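## Task

Place the masking tape roll and the sticky-note block inside the storage bin on the desk; each item earns credit on its own, and only if no part of it extends beyond the bin walls when viewed from above. The bin must finish upright, nearly entirely on the desk, holding nothing else and with nothing resting on it. Release everything and withdraw the hands at the end; the robot must not topple or be left tilted, and nothing may depend on the robot holding it in place.

## Robot and tools

Robot: a wheeled cart (0.53 m wide, spanning x = -0.35 to 0.07 m in the base frame) with a pan/tilt head camera and two arms, left_arm and right_arm, each with a wrist camera. Each arm has a vertical pan axis at x = -0.060, y = +0.155 (left) or -0.155 m (right); the shoulder sits 0.03 m outward from that axis and 0.89 m high. Links: upper arm 0.116, forearm 0.135, hand 0.162 m. A fixed-jaw tip reaches roughly 0.44 m from its pan axis horizontally and cannot go below about 0.55 m above the floor. Occasionally a loose object may get a small nudge from outside.

Frames: the base frame has its origin on the floor between the drive wheels, x ahead, y to the left, z up. The reported left_hand and right_hand positions are the fixed-jaw tips in this frame, so a held object sits next to the tip on the swinging-jaw side. Hand axes: z along the fingers, y from swinging jaw toward fixed jaw. The odometry frame equals the base frame at the scene start; base_odometry integrates wheel rotation only, so slip shows as motion; heading is positive leftward, between -3.142 and 3.142. Hand positions may be off by a few centimetres, differently per arm.

execute_actions: argument actions is a list holding zero or one action. An action may contain base, joints, or both, and they start simultaneously. base holds exactly one key: translate_m (a relative straight drive in metres, positive forward, -1.4 to 1.4) or rotate_rad (a relative turn in place in radians, positive counter-clockwise seen from above, -3.2 to 3.2). No sideways motion. A base offset is measured from where the base last reported itself. joints is a single dictionary keyed by joint name with absolute angle targets in radians; omitted joints may keep driving toward earlier targets. Ranges (tolerance for done): head_pan_rad -3.2 to 3.2 (0 ahead, positive left, ±0.02); head_tilt_rad -0.76 to 1.45 (0 level, positive down, ±0.02). For both arms: shoulder_pan -1.919 to 1.919 (±0.02); shoulder_lift -1.745 to 1.745 (±0.1); elbow_flex -1.69 to 1.58 (±0.07); wrist_flex -1.658 to 1.658 (±0.03); wrist_roll -2.743 to 2.841 (±0.02); gripper 0 to 1.919 (±0.03). Names are like left_arm_elbow_flex_rad. cameras: list of head_camera, left_wrist_camera, right_wrist_camera or all; omitted/null means all, [] means none. Unknown keys or out-of-range values reject the whole call with no motion. An empty actions list just reports state and images.

Joint meaning: shoulder_pan 0 points left_arm leftward and right_arm rightward; positive rotates clockwise from above; straight ahead is +1.571 for left and -1.571 for right. With lift, elbow and wrist flex all 0 the upper arm is near vertical (tilted 0.24 rad outward) and forearm plus fingers are horizontal; positive values bend downward, and their sum gives how far fingers point below horizontal (1.571 = vertical down, requiring the forearm no more than 0.08 rad above level). wrist_roll -1.522: jaws close across the arm plane, fixed jaw on the left looking outward; 1.619: fixed jaw on the right; 0.049: closing in the plane, fixed jaw below (level fingers) or toward the pan axis (fingers down). Keep the fixed jaw on the left with level fingers over furniture, because the hand body then protrudes about 0.08 m upward instead of downward. Gripper opening: 0 -> 0.003 m, 0.3 -> 0.026, 0.6 -> 0.049, 1 -> 0.076, 1.919 -> 0.106.

Gripping: commanding below the contact angle squeezes, maximum at 0.2 rad under it; going lower adds nothing and risks tripping. A holding jaw reads off_target; done means empty or barely gripping. Payload per hand about 0.4 kg at full reach, 0.7 kg within 0.28 m of the pan axis.

Stowed pose: left_arm pan -1.75, lift 0.05, elbow 1.35, wrist_flex -1.55, wrist_roll -1.52; right_arm identical except pan 1.75. Stow in two steps away from loose items: wrist_flex and wrist_roll first, then the rest. When leaving stow, do not move wrists first. Turning in place with stowed arms needs 0.44 m of free radius; turning or reversing right beside the desk can snag the cart rear and tip it.

wait: seconds 0 to 10; commands nothing and returns state and images. zoom_image: camera plus region [x0, y0, x1, y1] in pixels (origin top-left, at most 504 by 504) of that camera's latest full image. finished_scene: scene number; ends the scene irreversibly after the last command is held and reports success.

Result lines: base_status and joint_status give how each motion ended. done (base: wheels turned the commanded amount); off_target (stopped short, maybe still pushing: load sag, obstruction, or tripped motor); time_out (target dropped, holds position); joint command not followed with a cause line means a self-collision check between links or the two arms blocked that arm's joints (the gripper still moves), and the blocked targets may be retried on later actions. on_its_own lists uncommanded motion. Motor temperatures are listed per arm in joint_positions order; MOTOR HOT warns from 55 °C; at 70 °C an OVER-TEMPERATURE FAULT stops that arm and its keys read limit_stop_at_motor_heat, so resend targets afterwards. If a stop is reported, later motion calls in the same reply are skipped.

Sag: loaded joints settle below target; offset the next target upward by the last sag. Overload: a joint held over about 0.30 rad from target for roughly 2 s trips to 20% torque (the robot keeps its command while you think). Reset by waiting for the reading to settle, then commanding 0.2 rad from the reading away from the offending target (or 0.04 rad beyond the range end, or the end itself for a jaw). To stop a blocked joint pushing, set its target to its reading.

Avoid: arms striking or pressing each other, pulling or pushing hard on furniture (pulls in front tip the robot most easily), dropping or slamming objects, knocking the bin over or off the desk, and faster finishing matters, so keep motions efficient.

Each tool is called after "Request:" by a JSON object that holds its "name" and its "arguments".

## Session

Request:
{"name": "execute_actions", "arguments": {"actions": []}}

Scene clock: 0.00 s.
Motor temperatures (°C, as the motors report them): left_arm=[18 18 17 18 19] | right_arm=[17 17 15 18 19]
base_odometry: x=+0.000 y=+0.000 heading=+0.000 (m, m, rad; odometry frame)
base_status: not commanded
joint_positions: head_pan_rad=+0.001 head_tilt_rad=-0.035 left_arm_shoulder_pan_rad=-1.749 left_arm_shoulder_lift_rad=+0.090 left_arm_elbow_flex_rad=+1.353 left_arm_wrist_flex_rad=-1.565 left_arm_wrist_roll_rad=-1.524 left_arm_gripper_rad=+1.920 right_arm_shoulder_pan_rad=+1.783 right_arm_shoulder_lift_rad=+0.047 right_arm_elbow_flex_rad=+1.378 right_arm_wrist_flex_rad=-1.613 right_arm_wrist_roll_rad=-1.548 right_arm_gripper_rad=+1.920
joint_status: not commanded
left_hand: x=-0.3048 y=+0.1031 z=+0.8898 quat_wxyz=(-0.067, -0.660, -0.058, +0.746) (m; base frame)
right_hand: x=-0.3022 y=-0.1107 z=+0.9023 quat_wxyz=(-0.071, +0.633, -0.076, -0.767) (m; base frame)
pictures: head_camera, left_wrist_camera, right_wrist_camera
Images, in order (width x height): head_camera 644x476, left_wrist_camera 644x476, right_wrist_camera 644x476.

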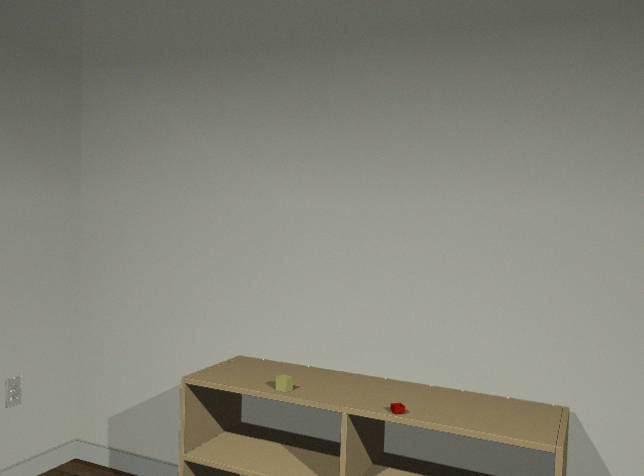

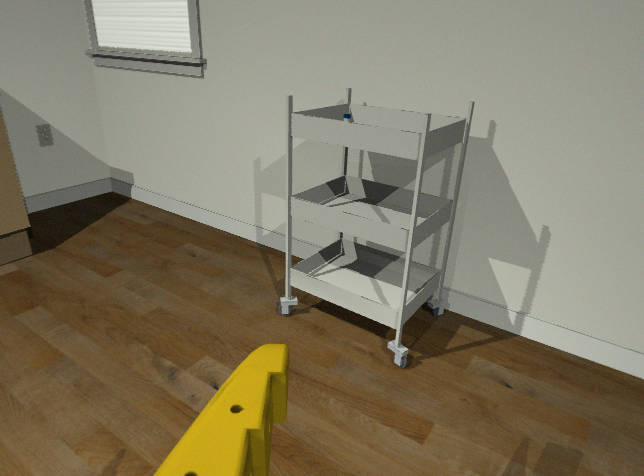

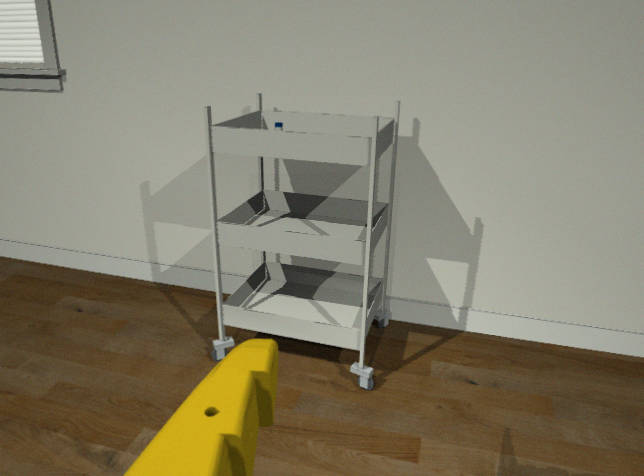

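Request:
{"name": "execute_actions", "arguments": {"actions": [{"joints":{"head_pan_rad":0.0,"head_tilt_rad":0.5}}], "cameras": ["head_camera"]}}

Request:
{"name": "execute_actions", "arguments": {"actions": [{"joints":{"head_pan_rad":-1.1,"head_tilt_rad":0.4}}], "cameras": ["head_camera"]}}

Request:
{"name": "execute_actions", "arguments": {"actions": [{"joints":{"head_pan_rad":-2.1,"head_tilt_rad":0.4}}], "cameras": ["head_camera"]}}

Scene clock: 1.33 s.
Motor temperatures (°C, as the motors report them): left_arm=[18 18 17 18 19] | right_arm=[17 17 15 18 19]
base_odometry: x=+0.000 y=+0.000 heading=+0.000 (m, m, rad; odometry frame)
base_status: not commanded
joint_positions: head_pan_rad=+0.001 head_tilt_rad=+0.494 left_arm_shoulder_pan_rad=-1.749 left_arm_shoulder_lift_rad=+0.090 left_arm_elbow_flex_rad=+1.353 left_arm_wrist_flex_rad=-1.565 left_arm_wrist_roll_rad=-1.524 left_arm_gripper_rad=+1.920 right_arm_shoulder_pan_rad=+1.783 right_arm_shoulder_lift_rad=+0.047 right_arm_elbow_flex_rad=+1.378 right_arm_wrist_flex_rad=-1.613 right_arm_wrist_roll_rad=-1.548 right_arm_gripper_rad=+1.920
joint_status: all done
left_hand: x=-0.3048 y=+0.1031 z=+0.8898 quat_wxyz=(-0.067, -0.660, -0.058, +0.746) (m; base frame)
right_hand: x=-0.3022 y=-0.1107 z=+0.9023 quat_wxyz=(-0.071, +0.633, -0.076, -0.767) (m; base frame)
pictures: head_camera
Images, in order (width x height): head_camera 644x476.

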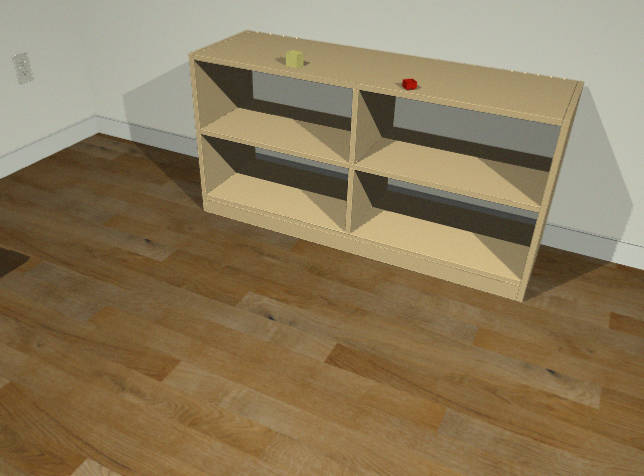

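Scene clock: 2.87 s.
Motor temperatures (°C, as the motors report them): left_arm=[18 18 17 18 19] | right_arm=[17 17 15 18 19]
base_odometry: x=+0.000 y=+0.000 heading=+0.000 (m, m, rad; odometry frame)
base_status: not commanded
joint_positions: head_pan_rad=-1.090 head_tilt_rad=+0.414 left_arm_shoulder_pan_rad=-1.749 left_arm_shoulder_lift_rad=+0.090 left_arm_elbow_flex_rad=+1.353 left_arm_wrist_flex_rad=-1.565 left_arm_wrist_roll_rad=-1.524 left_arm_gripper_rad=+1.920 right_arm_shoulder_pan_rad=+1.783 right_arm_shoulder_lift_rad=+0.047 right_arm_elbow_flex_rad=+1.378 right_arm_wrist_flex_rad=-1.613 right_arm_wrist_roll_rad=-1.548 right_arm_gripper_rad=+1.920
joint_status: all done
left_hand: x=-0.3048 y=+0.1031 z=+0.8898 quat_wxyz=(-0.067, -0.660, -0.058, +0.746) (m; base frame)
right_hand: x=-0.3022 y=-0.1107 z=+0.9023 quat_wxyz=(-0.071, +0.633, -0.076, -0.767) (m; base frame)
pictures: head_camera
Images, in order (width x height): head_camera 644x476.

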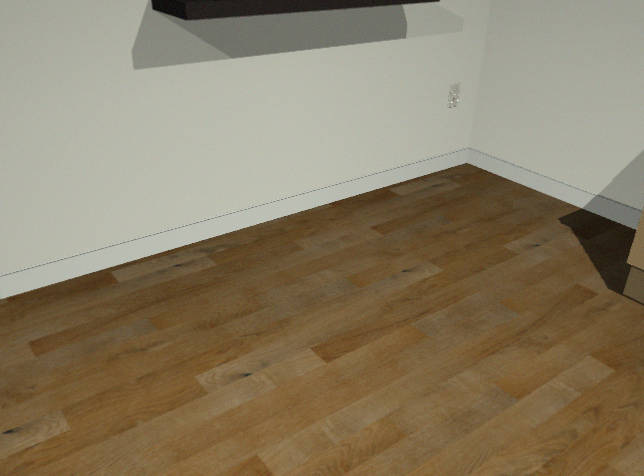

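Scene clock: 4.33 s.
Motor temperatures (°C, as the motors report them): left_arm=[18 18 17 18 19] | right_arm=[17 17 15 18 19]
base_odometry: x=+0.000 y=+0.000 heading=+0.000 (m, m, rad; odometry frame)
base_status: not commanded
joint_positions: head_pan_rad=-2.090 head_tilt_rad=+0.414 left_arm_shoulder_pan_rad=-1.749 left_arm_shoulder_lift_rad=+0.090 left_arm_elbow_flex_rad=+1.353 left_arm_wrist_flex_rad=-1.565 left_arm_wrist_roll_rad=-1.524 left_arm_gripper_rad=+1.920 right_arm_shoulder_pan_rad=+1.783 right_arm_shoulder_lift_rad=+0.047 right_arm_elbow_flex_rad=+1.378 right_arm_wrist_flex_rad=-1.613 right_arm_wrist_roll_rad=-1.548 right_arm_gripper_rad=+1.920
joint_status: all done
left_hand: x=-0.3048 y=+0.1031 z=+0.8898 quat_wxyz=(-0.067, -0.660, -0.058, +0.746) (m; base frame)
right_hand: x=-0.3022 y=-0.1107 z=+0.9023 quat_wxyz=(-0.071, +0.633, -0.076, -0.767) (m; base frame)
pictures: head_camera
Images, in order (width x height): head_camera 644x476.

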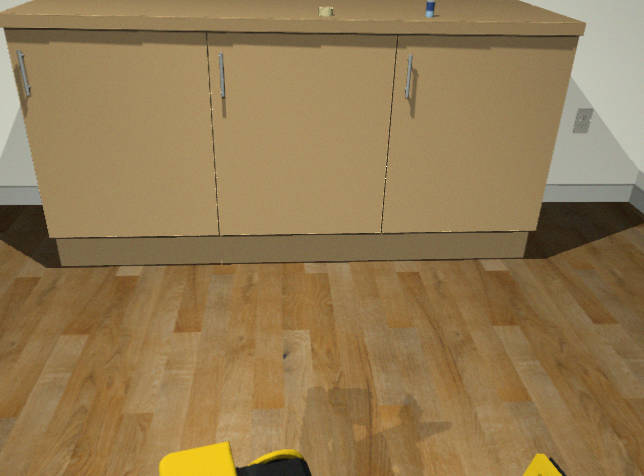

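Request:
{"name": "zoom_image", "arguments": {"camera": "head_camera", "region": [280, 0, 460, 50]}}

Request:
{"name": "execute_actions", "arguments": {"actions": [{"joints":{"head_pan_rad":1.0,"head_tilt_rad":0.4}}], "cameras": ["head_camera"]}}

Region (280, 0, 460, 50) of head_camera's 644x476 image, scaled by 2.800.

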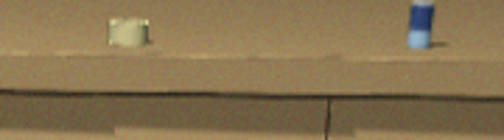

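Scene clock: 7.30 s.
Motor temperatures (°C, as the motors report them): left_arm=[18 18 17 18 19] | right_arm=[17 17 15 18 19]
base_odometry: x=+0.000 y=+0.000 heading=+0.000 (m, m, rad; odometry frame)
base_status: not commanded
joint_positions: head_pan_rad=+0.990 head_tilt_rad=+0.414 left_arm_shoulder_pan_rad=-1.749 left_arm_shoulder_lift_rad=+0.090 left_arm_elbow_flex_rad=+1.353 left_arm_wrist_flex_rad=-1.565 left_arm_wrist_roll_rad=-1.524 left_arm_gripper_rad=+1.920 right_arm_shoulder_pan_rad=+1.783 right_arm_shoulder_lift_rad=+0.047 right_arm_elbow_flex_rad=+1.378 right_arm_wrist_flex_rad=-1.613 right_arm_wrist_roll_rad=-1.548 right_arm_gripper_rad=+1.920
joint_status: all done
left_hand: x=-0.3048 y=+0.1031 z=+0.8898 quat_wxyz=(-0.067, -0.660, -0.058, +0.746) (m; base frame)
right_hand: x=-0.3022 y=-0.1107 z=+0.9023 quat_wxyz=(-0.071, +0.633, -0.076, -0.767) (m; base frame)
pictures: head_camera
Images, in order (width x height): head_camera 644x476.

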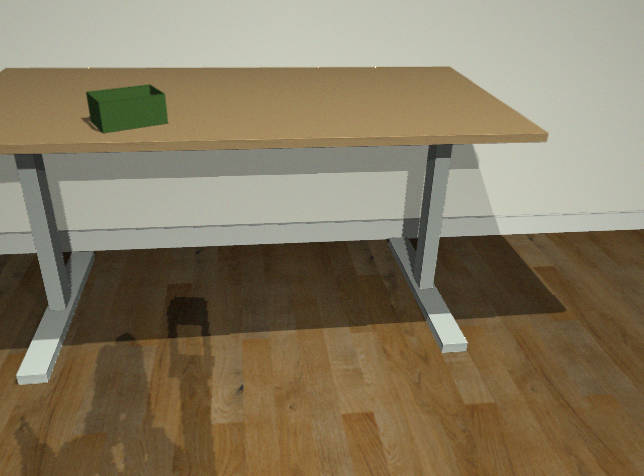

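Request:
{"name": "execute_actions", "arguments": {"actions": [{"base":{"rotate_rad":-2.09},"joints":{"head_pan_rad":0,"head_tilt_rad":0.4,"left_arm_shoulder_pan_rad":1.2,"left_arm_shoulder_lift_rad":-0.3,"left_arm_elbow_flex_rad":1.0,"right_arm_shoulder_pan_rad":-1.571,"right_arm_shoulder_lift_rad":0,"right_arm_elbow_flex_rad":0.7}}], "cameras": ["head_camera"]}}

Request:
{"name": "execute_actions", "arguments": {"actions": [{"base":{"translate_m":1.3},"joints":{"right_arm_wrist_flex_rad":-0.6,"right_arm_wrist_roll_rad":-1.522,"right_arm_gripper_rad":1.2,"left_arm_shoulder_lift_rad":-0.9,"left_arm_shoulder_pan_rad":1.0}}], "cameras": ["head_camera","right_wrist_camera"]}}

Scene clock: 11.50 s.
Motor temperatures (°C, as the motors report them): left_arm=[18 18 17 18 19] | right_arm=[17 17 15 18 19]
base_odometry: x=-0.001 y=+0.000 heading=-2.089 (m, m, rad; odometry frame)
base_status: done
joint_positions: head_pan_rad=+0.010 head_tilt_rad=+0.413 left_arm_shoulder_pan_rad=+1.190 left_arm_shoulder_lift_rad=-0.269 left_arm_elbow_flex_rad=+1.034 left_arm_wrist_flex_rad=-1.565 left_arm_wrist_roll_rad=-1.524 left_arm_gripper_rad=+1.920 right_arm_shoulder_pan_rad=-1.564 right_arm_shoulder_lift_rad=+0.032 right_arm_elbow_flex_rad=+0.732 right_arm_wrist_flex_rad=-1.613 right_arm_wrist_roll_rad=-1.548 right_arm_gripper_rad=+1.920
joint_status: all done
left_hand: x=+0.1603 y=+0.2514 z=+1.0353 quat_wxyz=(+0.910, -0.071, +0.369, +0.176) (m; base frame)
right_hand: x=+0.2091 y=-0.1491 z=+1.0365 quat_wxyz=(+0.936, +0.006, +0.353, +0.009) (m; base frame)
pictures: head_camera
Images, in order (width x height): head_camera 644x476.

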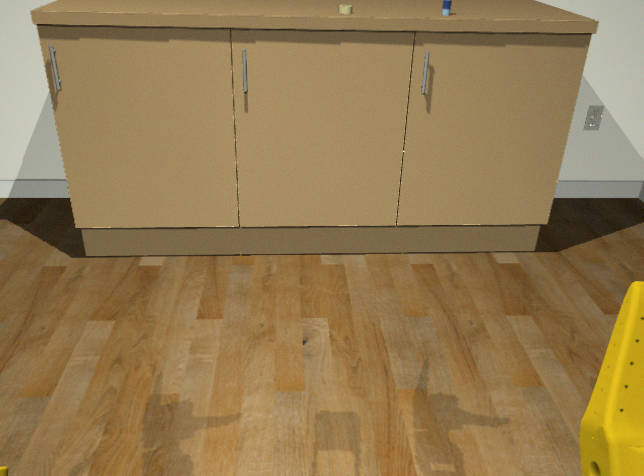

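Scene clock: 18.83 s.
Motor temperatures (°C, as the motors report them): left_arm=[18 18 17 18 19] | right_arm=[17 17 15 18 19]
base_odometry: x=-0.645 y=-1.129 heading=-2.088 (m, m, rad; odometry frame)
base_status: done
joint_positions: head_pan_rad=+0.010 head_tilt_rad=+0.413 left_arm_shoulder_pan_rad=+1.011 left_arm_shoulder_lift_rad=-0.886 left_arm_elbow_flex_rad=+1.034 left_arm_wrist_flex_rad=-1.565 left_arm_wrist_roll_rad=-1.524 left_arm_gripper_rad=+1.920 right_arm_shoulder_pan_rad=-1.566 right_arm_shoulder_lift_rad=+0.032 right_arm_elbow_flex_rad=+0.732 right_arm_wrist_flex_rad=-0.602 right_arm_wrist_roll_rad=-1.532 right_arm_gripper_rad=+1.209
joint_status: all done
left_hand: x=+0.0376 y=+0.2253 z=+1.1307 quat_wxyz=(+0.958, -0.021, +0.074, +0.276) (m; base frame)
right_hand: x=+0.2614 y=-0.1489 z=+0.8900 quat_wxyz=(+0.648, +0.006, +0.762, +0.001) (m; base frame)
pictures: head_camera, right_wrist_camera
Images, in order (width x height): head_camera 644x476, right_wrist_camera 644x476.

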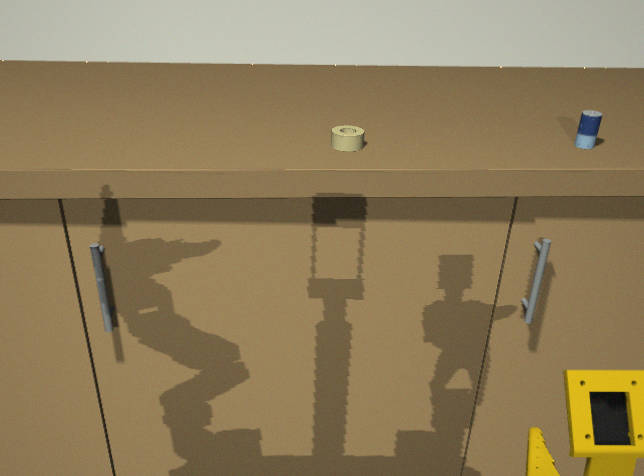

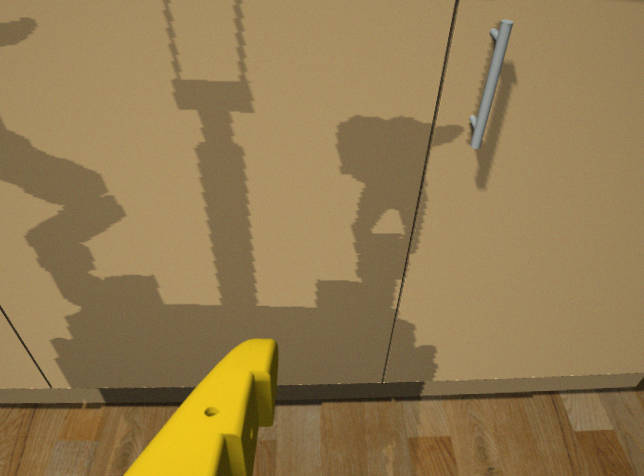

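Request:
{"name": "execute_actions", "arguments": {"actions": [{"base":{"rotate_rad":0.2},"joints":{"head_pan_rad":-0.25,"head_tilt_rad":0.55,"right_arm_shoulder_lift_rad":0.27,"right_arm_elbow_flex_rad":-0.55,"right_arm_wrist_flex_rad":0.45,"right_arm_gripper_rad":1.0}}], "cameras": []}}

Request:
{"name": "execute_actions", "arguments": {"actions": [{"base":{"translate_m":0.3}}], "cameras": ["head_camera","right_wrist_camera"]}}

Scene clock: 21.03 s.
Motor temperatures (°C, as the motors report them): left_arm=[18 18 17 18 19] | right_arm=[17 17 15 18 19]
base_odometry: x=-0.645 y=-1.130 heading=-1.889 (m, m, rad; odometry frame)
base_status: done
joint_positions: head_pan_rad=-0.240 head_tilt_rad=+0.544 left_arm_shoulder_pan_rad=+1.009 left_arm_shoulder_lift_rad=-0.886 left_arm_elbow_flex_rad=+1.034 left_arm_wrist_flex_rad=-1.565 left_arm_wrist_roll_rad=-1.524 left_arm_gripper_rad=+1.920 right_arm_shoulder_pan_rad=-1.566 right_arm_shoulder_lift_rad=+0.286 right_arm_elbow_flex_rad=-0.509 right_arm_wrist_flex_rad=+0.447 right_arm_wrist_roll_rad=-1.532 right_arm_gripper_rad=+1.009
joint_status: all done
left_hand: x=+0.0375 y=+0.2254 z=+1.1307 quat_wxyz=(+0.958, -0.021, +0.074, +0.277) (m; base frame)
right_hand: x=+0.3160 y=-0.1492 z=+0.9929 quat_wxyz=(+0.623, +0.006, +0.782, +0.001) (m; base frame)
pictures: none
No camera images: the call's "cameras" was empty. Leave "cameras" out to get every camera's image.

Scene clock: 23.30 s.
Motor temperatures (°C, as the motors report them): left_arm=[18 18 17 18 19] | right_arm=[17 17 15 18 19]
base_odometry: x=-0.739 y=-1.415 heading=-1.888 (m, m, rad; odometry frame)
base_status: done
joint_positions: head_pan_rad=-0.240 head_tilt_rad=+0.544 left_arm_shoulder_pan_rad=+1.009 left_arm_shoulder_lift_rad=-0.887 left_arm_elbow_flex_rad=+1.034 left_arm_wrist_flex_rad=-1.565 left_arm_wrist_roll_rad=-1.524 left_arm_gripper_rad=+1.920 right_arm_shoulder_pan_rad=-1.566 right_arm_shoulder_lift_rad=+0.288 right_arm_elbow_flex_rad=-0.510 right_arm_wrist_flex_rad=+0.447 right_arm_wrist_roll_rad=-1.532 right_arm_gripper_rad=+1.009
joint_status: not commanded
left_hand: x=+0.0372 y=+0.2252 z=+1.1308 quat_wxyz=(+0.958, -0.021, +0.073, +0.277) (m; base frame)
right_hand: x=+0.3161 y=-0.1492 z=+0.9928 quat_wxyz=(+0.623, +0.006, +0.782, +0.001) (m; base frame)
pictures: head_camera, right_wrist_camera
Images, in order (width x height): head_camera 644x476, right_wrist_camera 644x476.

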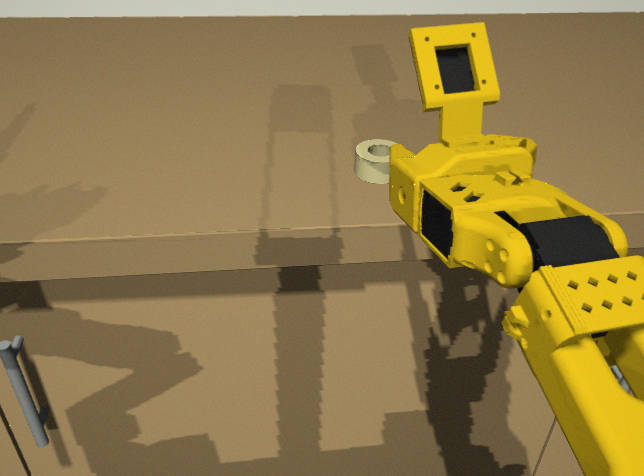

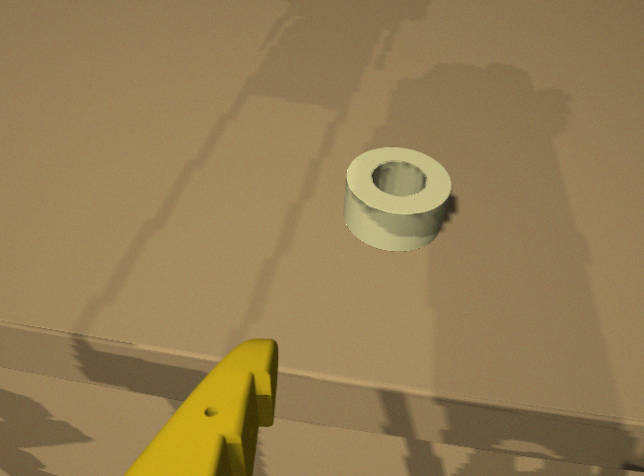

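Request:
{"name": "execute_actions", "arguments": {"actions": [{"base":{"translate_m":0.09},"joints":{"right_arm_shoulder_pan_rad":-1.53,"right_arm_elbow_flex_rad":-0.40,"right_arm_wrist_flex_rad":0.53,"right_arm_gripper_rad":1.2}}], "cameras": ["head_camera","right_wrist_camera"]}}

Scene clock: 24.90 s.
Motor temperatures (°C, as the motors report them): left_arm=[18 18 17 18 19] | right_arm=[17 17 15 18 19]
base_odometry: x=-0.767 y=-1.500 heading=-1.887 (m, m, rad; odometry frame)
base_status: done
joint_positions: head_pan_rad=-0.240 head_tilt_rad=+0.544 left_arm_shoulder_pan_rad=+1.009 left_arm_shoulder_lift_rad=-0.887 left_arm_elbow_flex_rad=+1.034 left_arm_wrist_flex_rad=-1.565 left_arm_wrist_roll_rad=-1.524 left_arm_gripper_rad=+1.920 right_arm_shoulder_pan_rad=-1.537 right_arm_shoulder_lift_rad=+0.288 right_arm_elbow_flex_rad=-0.395 right_arm_wrist_flex_rad=+0.528 right_arm_wrist_roll_rad=-1.532 right_arm_gripper_rad=+1.191
joint_status: all done
left_hand: x=+0.0372 y=+0.2252 z=+1.1308 quat_wxyz=(+0.958, -0.021, +0.073, +0.277) (m; base frame)
right_hand: x=+0.3093 y=-0.1599 z=+0.9478 quat_wxyz=(+0.544, +0.018, +0.839, -0.007) (m; base frame)
pictures: head_camera, right_wrist_camera
Images, in order (width x height): head_camera 644x476, right_wrist_camera 644x476.

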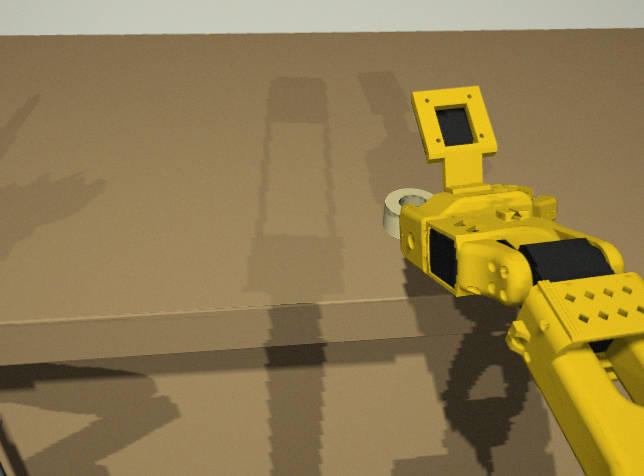

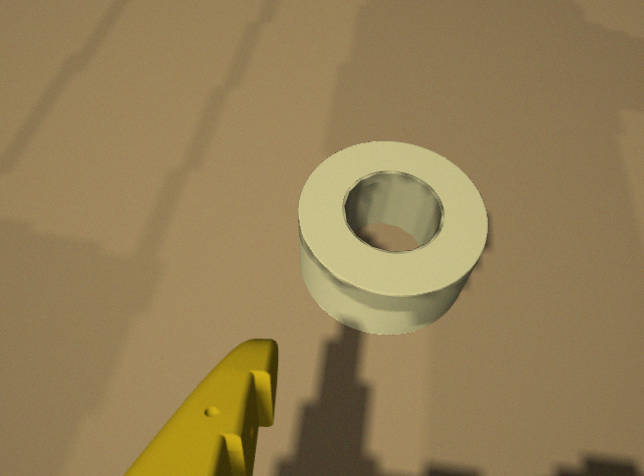

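Request:
{"name": "execute_actions", "arguments": {"actions": [{"base":{"translate_m":0.02},"joints":{"right_arm_shoulder_pan_rad":-1.56,"right_arm_elbow_flex_rad":-0.30}}], "cameras": ["head_camera","right_wrist_camera"]}}

Scene clock: 25.93 s.
Motor temperatures (°C, as the motors report them): left_arm=[18 18 17 18 19] | right_arm=[17 17 15 18 19]
base_odometry: x=-0.773 y=-1.520 heading=-1.887 (m, m, rad; odometry frame)
base_status: done
joint_positions: head_pan_rad=-0.240 head_tilt_rad=+0.544 left_arm_shoulder_pan_rad=+1.009 left_arm_shoulder_lift_rad=-0.887 left_arm_elbow_flex_rad=+1.034 left_arm_wrist_flex_rad=-1.565 left_arm_wrist_roll_rad=-1.524 left_arm_gripper_rad=+1.920 right_arm_shoulder_pan_rad=-1.553 right_arm_shoulder_lift_rad=+0.289 right_arm_elbow_flex_rad=-0.295 right_arm_wrist_flex_rad=+0.528 right_arm_wrist_roll_rad=-1.532 right_arm_gripper_rad=+1.191
joint_status: all done
left_hand: x=+0.0372 y=+0.2252 z=+1.1308 quat_wxyz=(+0.958, -0.021, +0.073, +0.277) (m; base frame)
right_hand: x=+0.3033 y=-0.1536 z=+0.9196 quat_wxyz=(+0.500, +0.012, +0.866, -0.002) (m; base frame)
pictures: head_camera, right_wrist_camera
Images, in order (width x height): head_camera 644x476, right_wrist_camera 644x476.

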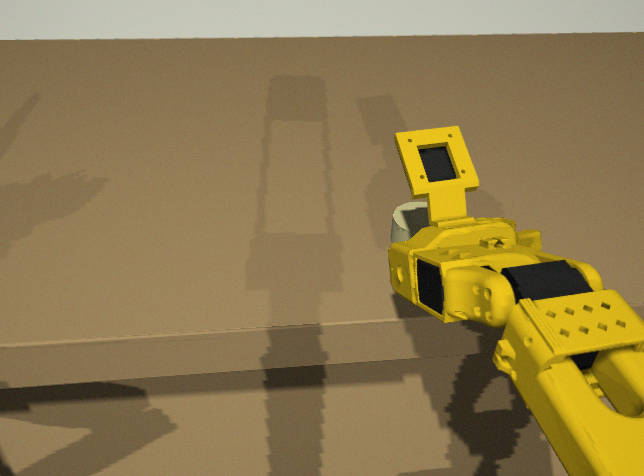

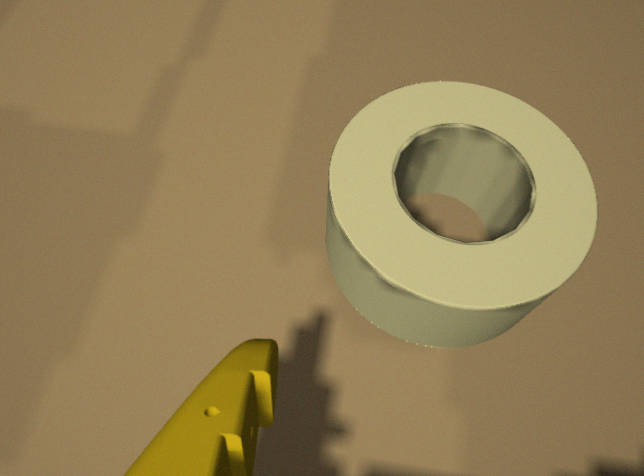

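Request:
{"name": "execute_actions", "arguments": {"actions": [{"base":{"translate_m":0.045},"joints":{"right_arm_elbow_flex_rad":-0.26}}], "cameras": ["head_camera","right_wrist_camera"]}}

Scene clock: 27.00 s.
Motor temperatures (°C, as the motors report them): left_arm=[18 18 17 18 19] | right_arm=[17 17 15 18 19]
base_odometry: x=-0.787 y=-1.563 heading=-1.887 (m, m, rad; odometry frame)
base_status: done
joint_positions: head_pan_rad=-0.240 head_tilt_rad=+0.544 left_arm_shoulder_pan_rad=+1.009 left_arm_shoulder_lift_rad=-0.887 left_arm_elbow_flex_rad=+1.034 left_arm_wrist_flex_rad=-1.565 left_arm_wrist_roll_rad=-1.524 left_arm_gripper_rad=+1.920 right_arm_shoulder_pan_rad=-1.553 right_arm_shoulder_lift_rad=+0.289 right_arm_elbow_flex_rad=-0.257 right_arm_wrist_flex_rad=+0.528 right_arm_wrist_roll_rad=-1.532 right_arm_gripper_rad=+1.191
joint_status: all done
left_hand: x=+0.0372 y=+0.2252 z=+1.1308 quat_wxyz=(+0.958, -0.021, +0.073, +0.277) (m; base frame)
right_hand: x=+0.3003 y=-0.1535 z=+0.9092 quat_wxyz=(+0.484, +0.012, +0.875, -0.002) (m; base frame)
pictures: head_camera, right_wrist_camera
Images, in order (width x height): head_camera 644x476, right_wrist_camera 644x476.

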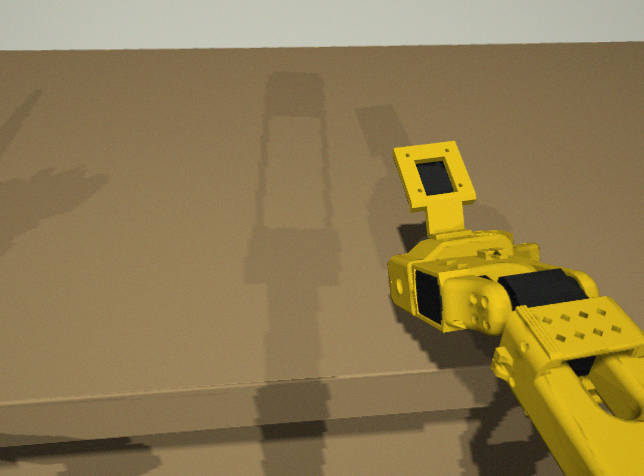

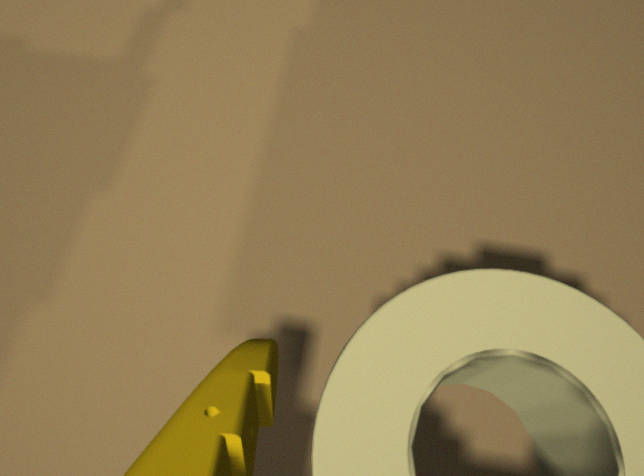

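Request:
{"name": "execute_actions", "arguments": {"actions": [{"joints":{"right_arm_elbow_flex_rad":-0.23,"right_arm_shoulder_pan_rad":-1.53,"right_arm_gripper_rad":0.42}}], "cameras": ["right_wrist_camera"]}}

Scene clock: 28.07 s.
Motor temperatures (°C, as the motors report them): left_arm=[18 18 17 18 19] | right_arm=[17 18 15 18 19]
base_odometry: x=-0.787 y=-1.563 heading=-1.887 (m, m, rad; odometry frame)
base_status: not commanded
joint_positions: head_pan_rad=-0.240 head_tilt_rad=+0.544 left_arm_shoulder_pan_rad=+1.009 left_arm_shoulder_lift_rad=-0.887 left_arm_elbow_flex_rad=+1.034 left_arm_wrist_flex_rad=-1.565 left_arm_wrist_roll_rad=-1.524 left_arm_gripper_rad=+1.920 right_arm_shoulder_pan_rad=-1.541 right_arm_shoulder_lift_rad=+0.289 right_arm_elbow_flex_rad=-0.234 right_arm_wrist_flex_rad=+0.528 right_arm_wrist_roll_rad=-1.532 right_arm_gripper_rad=+0.565
joint_status: right_arm_gripper_rad off_target (ended at +0.565, target +0.420); the others done
left_hand: x=+0.0372 y=+0.2252 z=+1.1308 quat_wxyz=(+0.958, -0.021, +0.073, +0.277) (m; base frame)
right_hand: x=+0.2983 y=-0.1579 z=+0.9030 quat_wxyz=(+0.474, +0.017, +0.881, -0.005) (m; base frame)
pictures: right_wrist_camera
Images, in order (width x height): right_wrist_camera 644x476.

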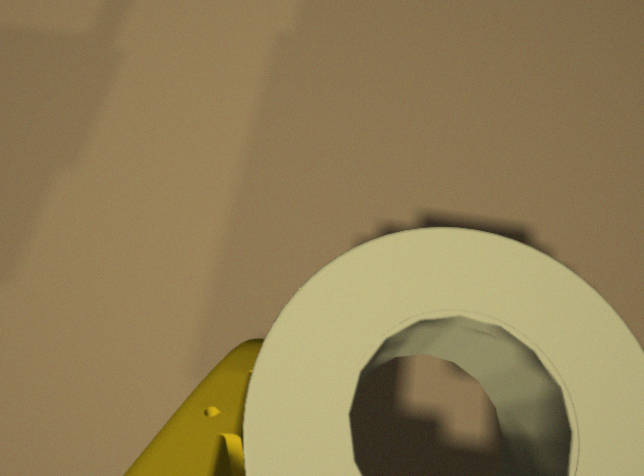

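Request:
{"name": "execute_actions", "arguments": {"actions": [{"base":{"translate_m":-0.25},"joints":{"right_arm_shoulder_lift_rad":-0.4,"right_arm_gripper_rad":0.38}}], "cameras": ["right_wrist_camera"]}}

Request:
{"name": "execute_actions", "arguments": {"actions": [{"base":{"rotate_rad":-0.58},"joints":{"right_arm_shoulder_lift_rad":-0.9,"right_arm_elbow_flex_rad":0.5,"right_arm_wrist_flex_rad":0.9,"head_pan_rad":2.9,"head_tilt_rad":0.4}}], "cameras": ["head_camera","right_wrist_camera"]}}

Request:
{"name": "execute_actions", "arguments": {"actions": [{"base":{"translate_m":-1.4}}], "cameras": ["head_camera"]}}

Scene clock: 31.13 s.
Motor temperatures (°C, as the motors report them): left_arm=[18 18 17 18 19] | right_arm=[17 18 15 18 19]
base_odometry: x=-0.709 y=-1.325 heading=-1.888 (m, m, rad; odometry frame)
base_status: done
joint_positions: head_pan_rad=-0.240 head_tilt_rad=+0.544 left_arm_shoulder_pan_rad=+1.009 left_arm_shoulder_lift_rad=-0.887 left_arm_elbow_flex_rad=+1.034 left_arm_wrist_flex_rad=-1.565 left_arm_wrist_roll_rad=-1.524 left_arm_gripper_rad=+1.920 right_arm_shoulder_pan_rad=-1.537 right_arm_shoulder_lift_rad=-0.369 right_arm_elbow_flex_rad=-0.222 right_arm_wrist_flex_rad=+0.528 right_arm_wrist_roll_rad=-1.532 right_arm_gripper_rad=+0.560
joint_status: right_arm_gripper_rad off_target (ended at +0.560, target +0.380); the others done
left_hand: x=+0.0372 y=+0.2252 z=+1.1308 quat_wxyz=(+0.958, -0.021, +0.073, +0.277) (m; base frame)
right_hand: x=+0.2255 y=-0.1570 z=+1.0983 quat_wxyz=(+0.729, +0.015, +0.685, -0.009) (m; base frame)
pictures: right_wrist_camera
Images, in order (width x height): right_wrist_camera 644x476.

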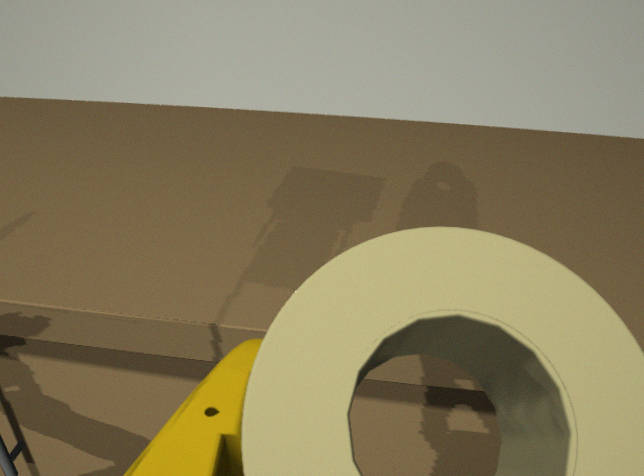

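Scene clock: 34.03 s.
Motor temperatures (°C, as the motors report them): left_arm=[18 18 17 18 19] | right_arm=[17 18 15 18 20]
base_odometry: x=-0.709 y=-1.325 heading=-2.467 (m, m, rad; odometry frame)
base_status: done
joint_positions: head_pan_rad=+2.890 head_tilt_rad=+0.413 left_arm_shoulder_pan_rad=+1.009 left_arm_shoulder_lift_rad=-0.887 left_arm_elbow_flex_rad=+1.034 left_arm_wrist_flex_rad=-1.565 left_arm_wrist_roll_rad=-1.524 left_arm_gripper_rad=+1.920 right_arm_shoulder_pan_rad=-1.537 right_arm_shoulder_lift_rad=-0.878 right_arm_elbow_flex_rad=+0.505 right_arm_wrist_flex_rad=+0.898 right_arm_wrist_roll_rad=-1.532 right_arm_gripper_rad=+0.560
joint_status: all done
left_hand: x=+0.0372 y=+0.2252 z=+1.1308 quat_wxyz=(+0.958, -0.021, +0.073, +0.277) (m; base frame)
right_hand: x=+0.1643 y=-0.1550 z=+0.9607 quat_wxyz=(+0.499, +0.019, +0.866, -0.006) (m; base frame)
pictures: head_camera, right_wrist_camera
Images, in order (width x height): head_camera 644x476, right_wrist_camera 644x476.

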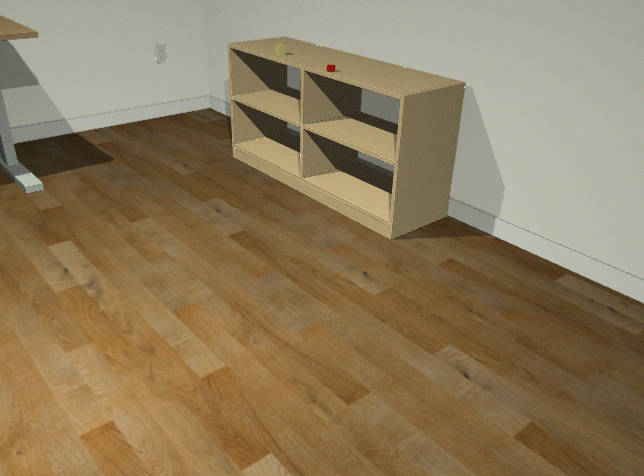

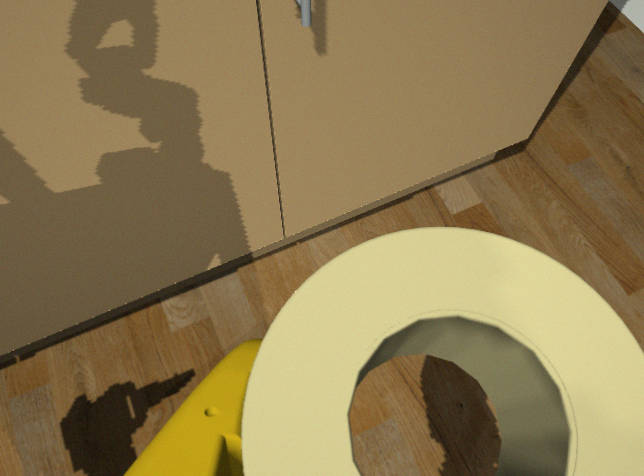

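Scene clock: 41.90 s.
Motor temperatures (°C, as the motors report them): left_arm=[18 18 17 18 19] | right_arm=[17 18 15 18 20]
base_odometry: x=+0.386 y=-0.452 heading=-2.468 (m, m, rad; odometry frame)
base_status: done
joint_positions: head_pan_rad=+2.890 head_tilt_rad=+0.413 left_arm_shoulder_pan_rad=+1.009 left_arm_shoulder_lift_rad=-0.887 left_arm_elbow_flex_rad=+1.034 left_arm_wrist_flex_rad=-1.565 left_arm_wrist_roll_rad=-1.524 left_arm_gripper_rad=+1.920 right_arm_shoulder_pan_rad=-1.537 right_arm_shoulder_lift_rad=-0.879 right_arm_elbow_flex_rad=+0.505 right_arm_wrist_flex_rad=+0.898 right_arm_wrist_roll_rad=-1.532 right_arm_gripper_rad=+0.560
joint_status: not commanded
left_hand: x=+0.0372 y=+0.2252 z=+1.1308 quat_wxyz=(+0.958, -0.021, +0.073, +0.277) (m; base frame)
right_hand: x=+0.1642 y=-0.1549 z=+0.9610 quat_wxyz=(+0.500, +0.019, +0.866, -0.006) (m; base frame)
pictures: head_camera
Images, in order (width x height): head_camera 644x476.

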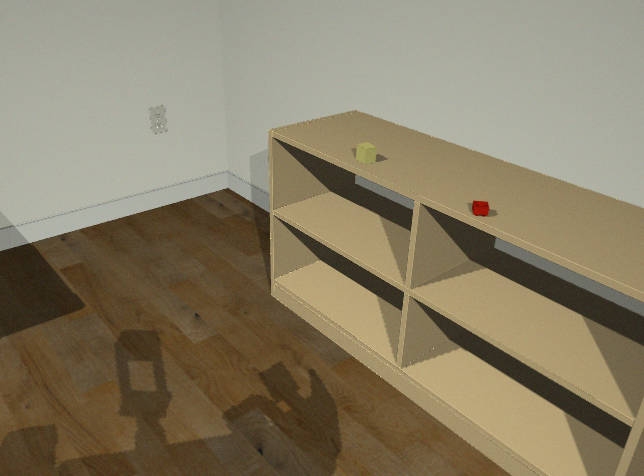

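Request:
{"name": "execute_actions", "arguments": {"actions": [{"base":{"translate_m":-1.25},"joints":{"head_pan_rad":3.2,"head_tilt_rad":0.75}}], "cameras": ["head_camera"]}}

Scene clock: 49.30 s.
Motor temperatures (°C, as the motors report them): left_arm=[18 18 17 18 19] | right_arm=[17 18 15 18 20]
base_odometry: x=+1.364 y=+0.327 heading=-2.469 (m, m, rad; odometry frame)
base_status: done
joint_positions: head_pan_rad=+3.190 head_tilt_rad=+0.745 left_arm_shoulder_pan_rad=+1.009 left_arm_shoulder_lift_rad=-0.887 left_arm_elbow_flex_rad=+1.034 left_arm_wrist_flex_rad=-1.565 left_arm_wrist_roll_rad=-1.524 left_arm_gripper_rad=+1.920 right_arm_shoulder_pan_rad=-1.537 right_arm_shoulder_lift_rad=-0.879 right_arm_elbow_flex_rad=+0.505 right_arm_wrist_flex_rad=+0.898 right_arm_wrist_roll_rad=-1.532 right_arm_gripper_rad=+0.560
joint_status: all done
left_hand: x=+0.0372 y=+0.2252 z=+1.1308 quat_wxyz=(+0.958, -0.021, +0.073, +0.277) (m; base frame)
right_hand: x=+0.1642 y=-0.1549 z=+0.9610 quat_wxyz=(+0.500, +0.019, +0.866, -0.006) (m; base frame)
pictures: head_camera
Images, in order (width x height): head_camera 644x476.

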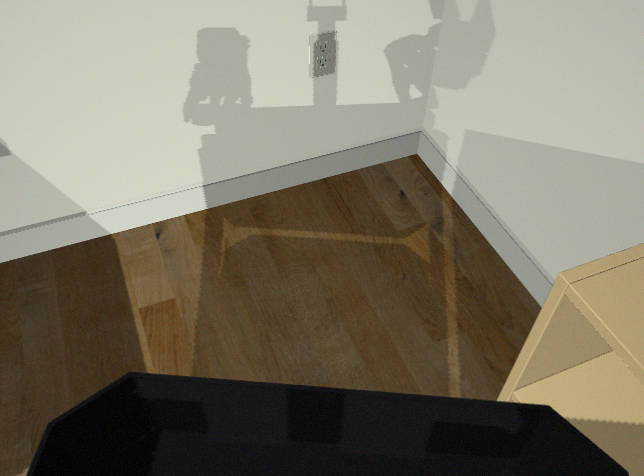

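Request:
{"name": "execute_actions", "arguments": {"actions": [{"base":{"rotate_rad":1.96},"joints":{"head_pan_rad":0.1,"head_tilt_rad":0.75,"left_arm_shoulder_pan_rad":1.571,"left_arm_shoulder_lift_rad":0.3,"left_arm_elbow_flex_rad":-0.2,"left_arm_wrist_flex_rad":1.3,"left_arm_gripper_rad":1.2}}], "cameras": ["head_camera"]}}

Scene clock: 52.73 s.
Motor temperatures (°C, as the motors report them): left_arm=[18 18 17 18 19] | right_arm=[17 18 15 18 20]
base_odometry: x=+1.364 y=+0.327 heading=-0.510 (m, m, rad; odometry frame)
base_status: done
joint_positions: head_pan_rad=+0.110 head_tilt_rad=+0.745 left_arm_shoulder_pan_rad=+1.562 left_arm_shoulder_lift_rad=+0.318 left_arm_elbow_flex_rad=-0.162 left_arm_wrist_flex_rad=+1.293 left_arm_wrist_roll_rad=-1.524 left_arm_gripper_rad=+1.208 right_arm_shoulder_pan_rad=-1.537 right_arm_shoulder_lift_rad=-0.879 right_arm_elbow_flex_rad=+0.505 right_arm_wrist_flex_rad=+0.898 right_arm_wrist_roll_rad=-1.532 right_arm_gripper_rad=+0.560
joint_status: all done
left_hand: x=+0.1855 y=+0.1650 z=+0.8170 quat_wxyz=(+0.061, -0.004, +0.998, +0.000) (m; base frame)
right_hand: x=+0.1642 y=-0.1549 z=+0.9610 quat_wxyz=(+0.500, +0.019, +0.866, -0.006) (m; base frame)
pictures: head_camera
Images, in order (width x height): head_camera 644x476.

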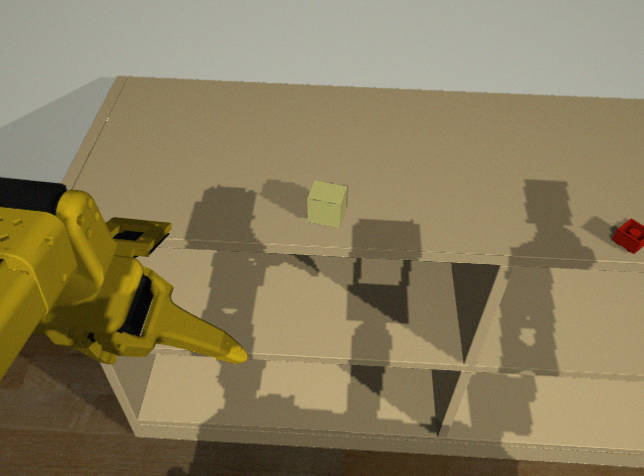

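Request:
{"name": "execute_actions", "arguments": {"actions": [{"base":{"translate_m":0.34},"joints":{"head_tilt_rad":1.05,"left_arm_shoulder_pan_rad":1.83,"left_arm_shoulder_lift_rad":0.78,"left_arm_elbow_flex_rad":-0.15,"left_arm_wrist_flex_rad":0.66,"left_arm_gripper_rad":1.0}}], "cameras": ["head_camera","left_wrist_camera"]}}

Scene clock: 55.80 s.
Motor temperatures (°C, as the motors report them): left_arm=[18 18 17 18 19] | right_arm=[17 18 15 18 20]
base_odometry: x=+1.661 y=+0.161 heading=-0.509 (m, m, rad; odometry frame)
base_status: done
joint_positions: head_pan_rad=+0.110 head_tilt_rad=+1.045 left_arm_shoulder_pan_rad=+1.821 left_arm_shoulder_lift_rad=+0.797 left_arm_elbow_flex_rad=-0.147 left_arm_wrist_flex_rad=+0.670 left_arm_wrist_roll_rad=-1.524 left_arm_gripper_rad=+1.008 right_arm_shoulder_pan_rad=-1.537 right_arm_shoulder_lift_rad=-0.881 right_arm_elbow_flex_rad=+0.505 right_arm_wrist_flex_rad=+0.898 right_arm_wrist_roll_rad=-1.532 right_arm_gripper_rad=+0.560
joint_status: all done
left_hand: x=+0.2138 y=+0.0930 z=+0.7196 quat_wxyz=(+0.124, +0.125, +0.984, -0.015) (m; base frame)
right_hand: x=+0.1641 y=-0.1549 z=+0.9613 quat_wxyz=(+0.500, +0.019, +0.866, -0.006) (m; base frame)
pictures: head_camera, left_wrist_camera
Images, in order (width x height): head_camera 644x476, left_wrist_camera 644x476.

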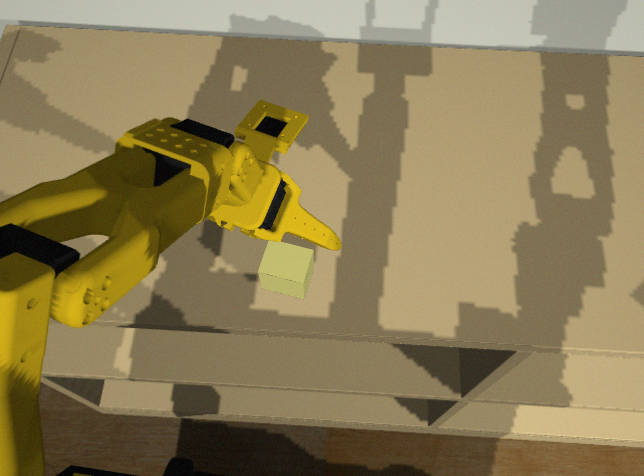

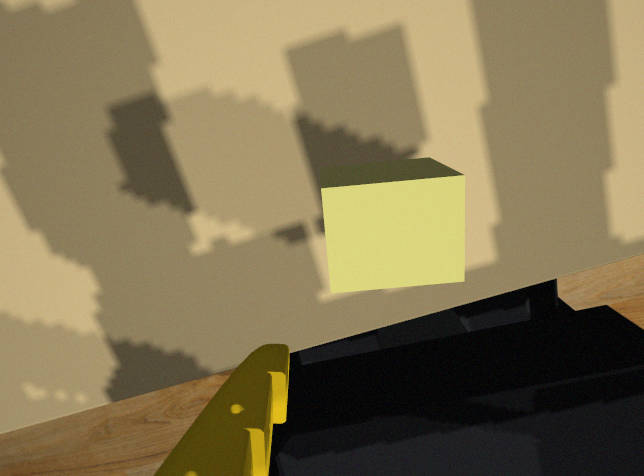

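Request:
{"name": "execute_actions", "arguments": {"actions": [{"joints":{"left_arm_shoulder_lift_rad":1.18,"left_arm_elbow_flex_rad":-0.43,"left_arm_wrist_flex_rad":0.61}}], "cameras": ["head_camera","left_wrist_camera"]}}

Scene clock: 57.03 s.
Motor temperatures (°C, as the motors report them): left_arm=[18 18 17 18 19] | right_arm=[17 18 15 18 20]
base_odometry: x=+1.661 y=+0.161 heading=-0.509 (m, m, rad; odometry frame)
base_status: not commanded
joint_positions: head_pan_rad=+0.110 head_tilt_rad=+1.045 left_arm_shoulder_pan_rad=+1.821 left_arm_shoulder_lift_rad=+1.200 left_arm_elbow_flex_rad=-0.399 left_arm_wrist_flex_rad=+0.620 left_arm_wrist_roll_rad=-1.524 left_arm_gripper_rad=+1.008 right_arm_shoulder_pan_rad=-1.537 right_arm_shoulder_lift_rad=-0.881 right_arm_elbow_flex_rad=+0.505 right_arm_wrist_flex_rad=+0.898 right_arm_wrist_roll_rad=-1.532 right_arm_gripper_rad=+0.560
joint_status: all done
left_hand: x=+0.2003 y=+0.0965 z=+0.6566 quat_wxyz=(+0.074, +0.125, +0.989, -0.009) (m; base frame)
right_hand: x=+0.1641 y=-0.1549 z=+0.9613 quat_wxyz=(+0.500, +0.019, +0.866, -0.006) (m; base frame)
pictures: head_camera, left_wrist_camera
Images, in order (width x height): head_camera 644x476, left_wrist_camera 644x476.

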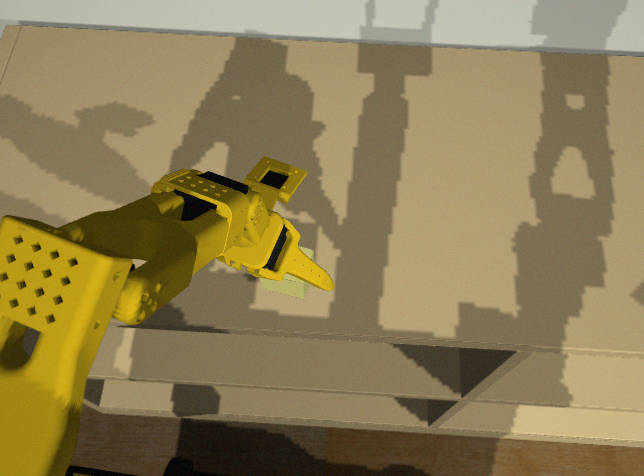

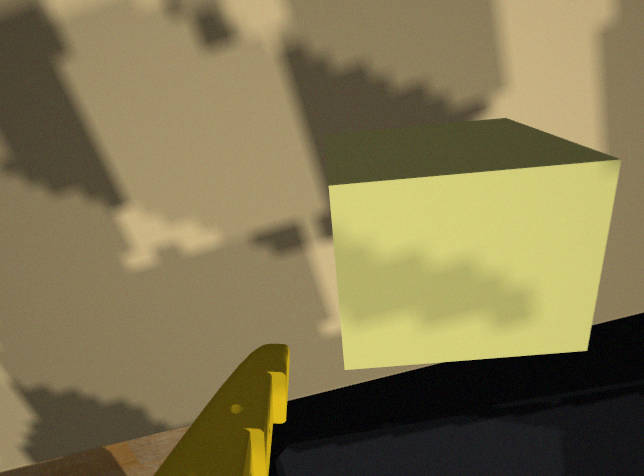

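Request:
{"name": "execute_actions", "arguments": {"actions": [{"joints":{"left_arm_shoulder_lift_rad":1.48,"left_arm_elbow_flex_rad":-0.78,"left_arm_wrist_flex_rad":0.59}}], "cameras": ["head_camera","left_wrist_camera"]}}

Scene clock: 58.23 s.
Motor temperatures (°C, as the motors report them): left_arm=[18 18 17 18 19] | right_arm=[17 18 15 18 20]
base_odometry: x=+1.661 y=+0.161 heading=-0.509 (m, m, rad; odometry frame)
base_status: not commanded
joint_positions: head_pan_rad=+0.110 head_tilt_rad=+1.045 left_arm_shoulder_pan_rad=+1.821 left_arm_shoulder_lift_rad=+1.499 left_arm_elbow_flex_rad=-0.747 left_arm_wrist_flex_rad=+0.600 left_arm_wrist_roll_rad=-1.524 left_arm_gripper_rad=+1.008 right_arm_shoulder_pan_rad=-1.537 right_arm_shoulder_lift_rad=-0.881 right_arm_elbow_flex_rad=+0.505 right_arm_wrist_flex_rad=+0.898 right_arm_wrist_roll_rad=-1.532 right_arm_gripper_rad=+0.560
joint_status: all done
left_hand: x=+0.2144 y=+0.0929 z=+0.6289 quat_wxyz=(+0.108, +0.125, +0.986, -0.014) (m; base frame)
right_hand: x=+0.1641 y=-0.1549 z=+0.9613 quat_wxyz=(+0.500, +0.019, +0.866, -0.006) (m; base frame)
pictures: head_camera, left_wrist_camera
Images, in order (width x height): head_camera 644x476, left_wrist_camera 644x476.

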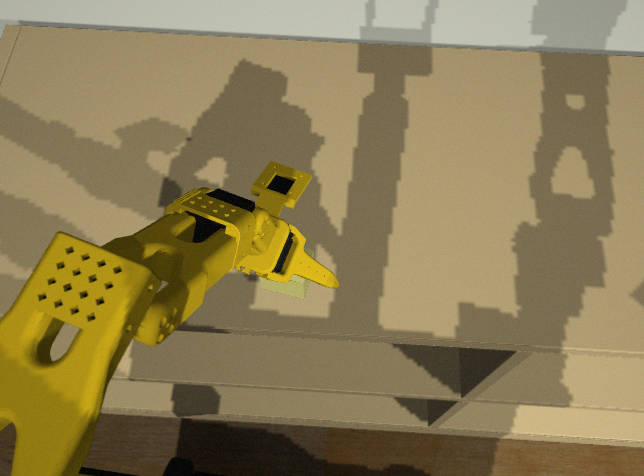

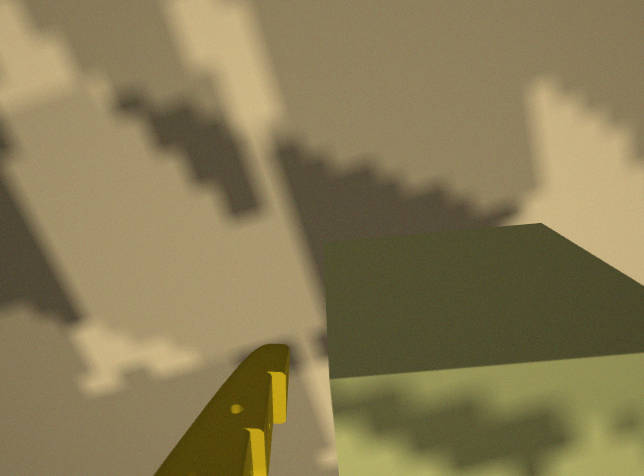

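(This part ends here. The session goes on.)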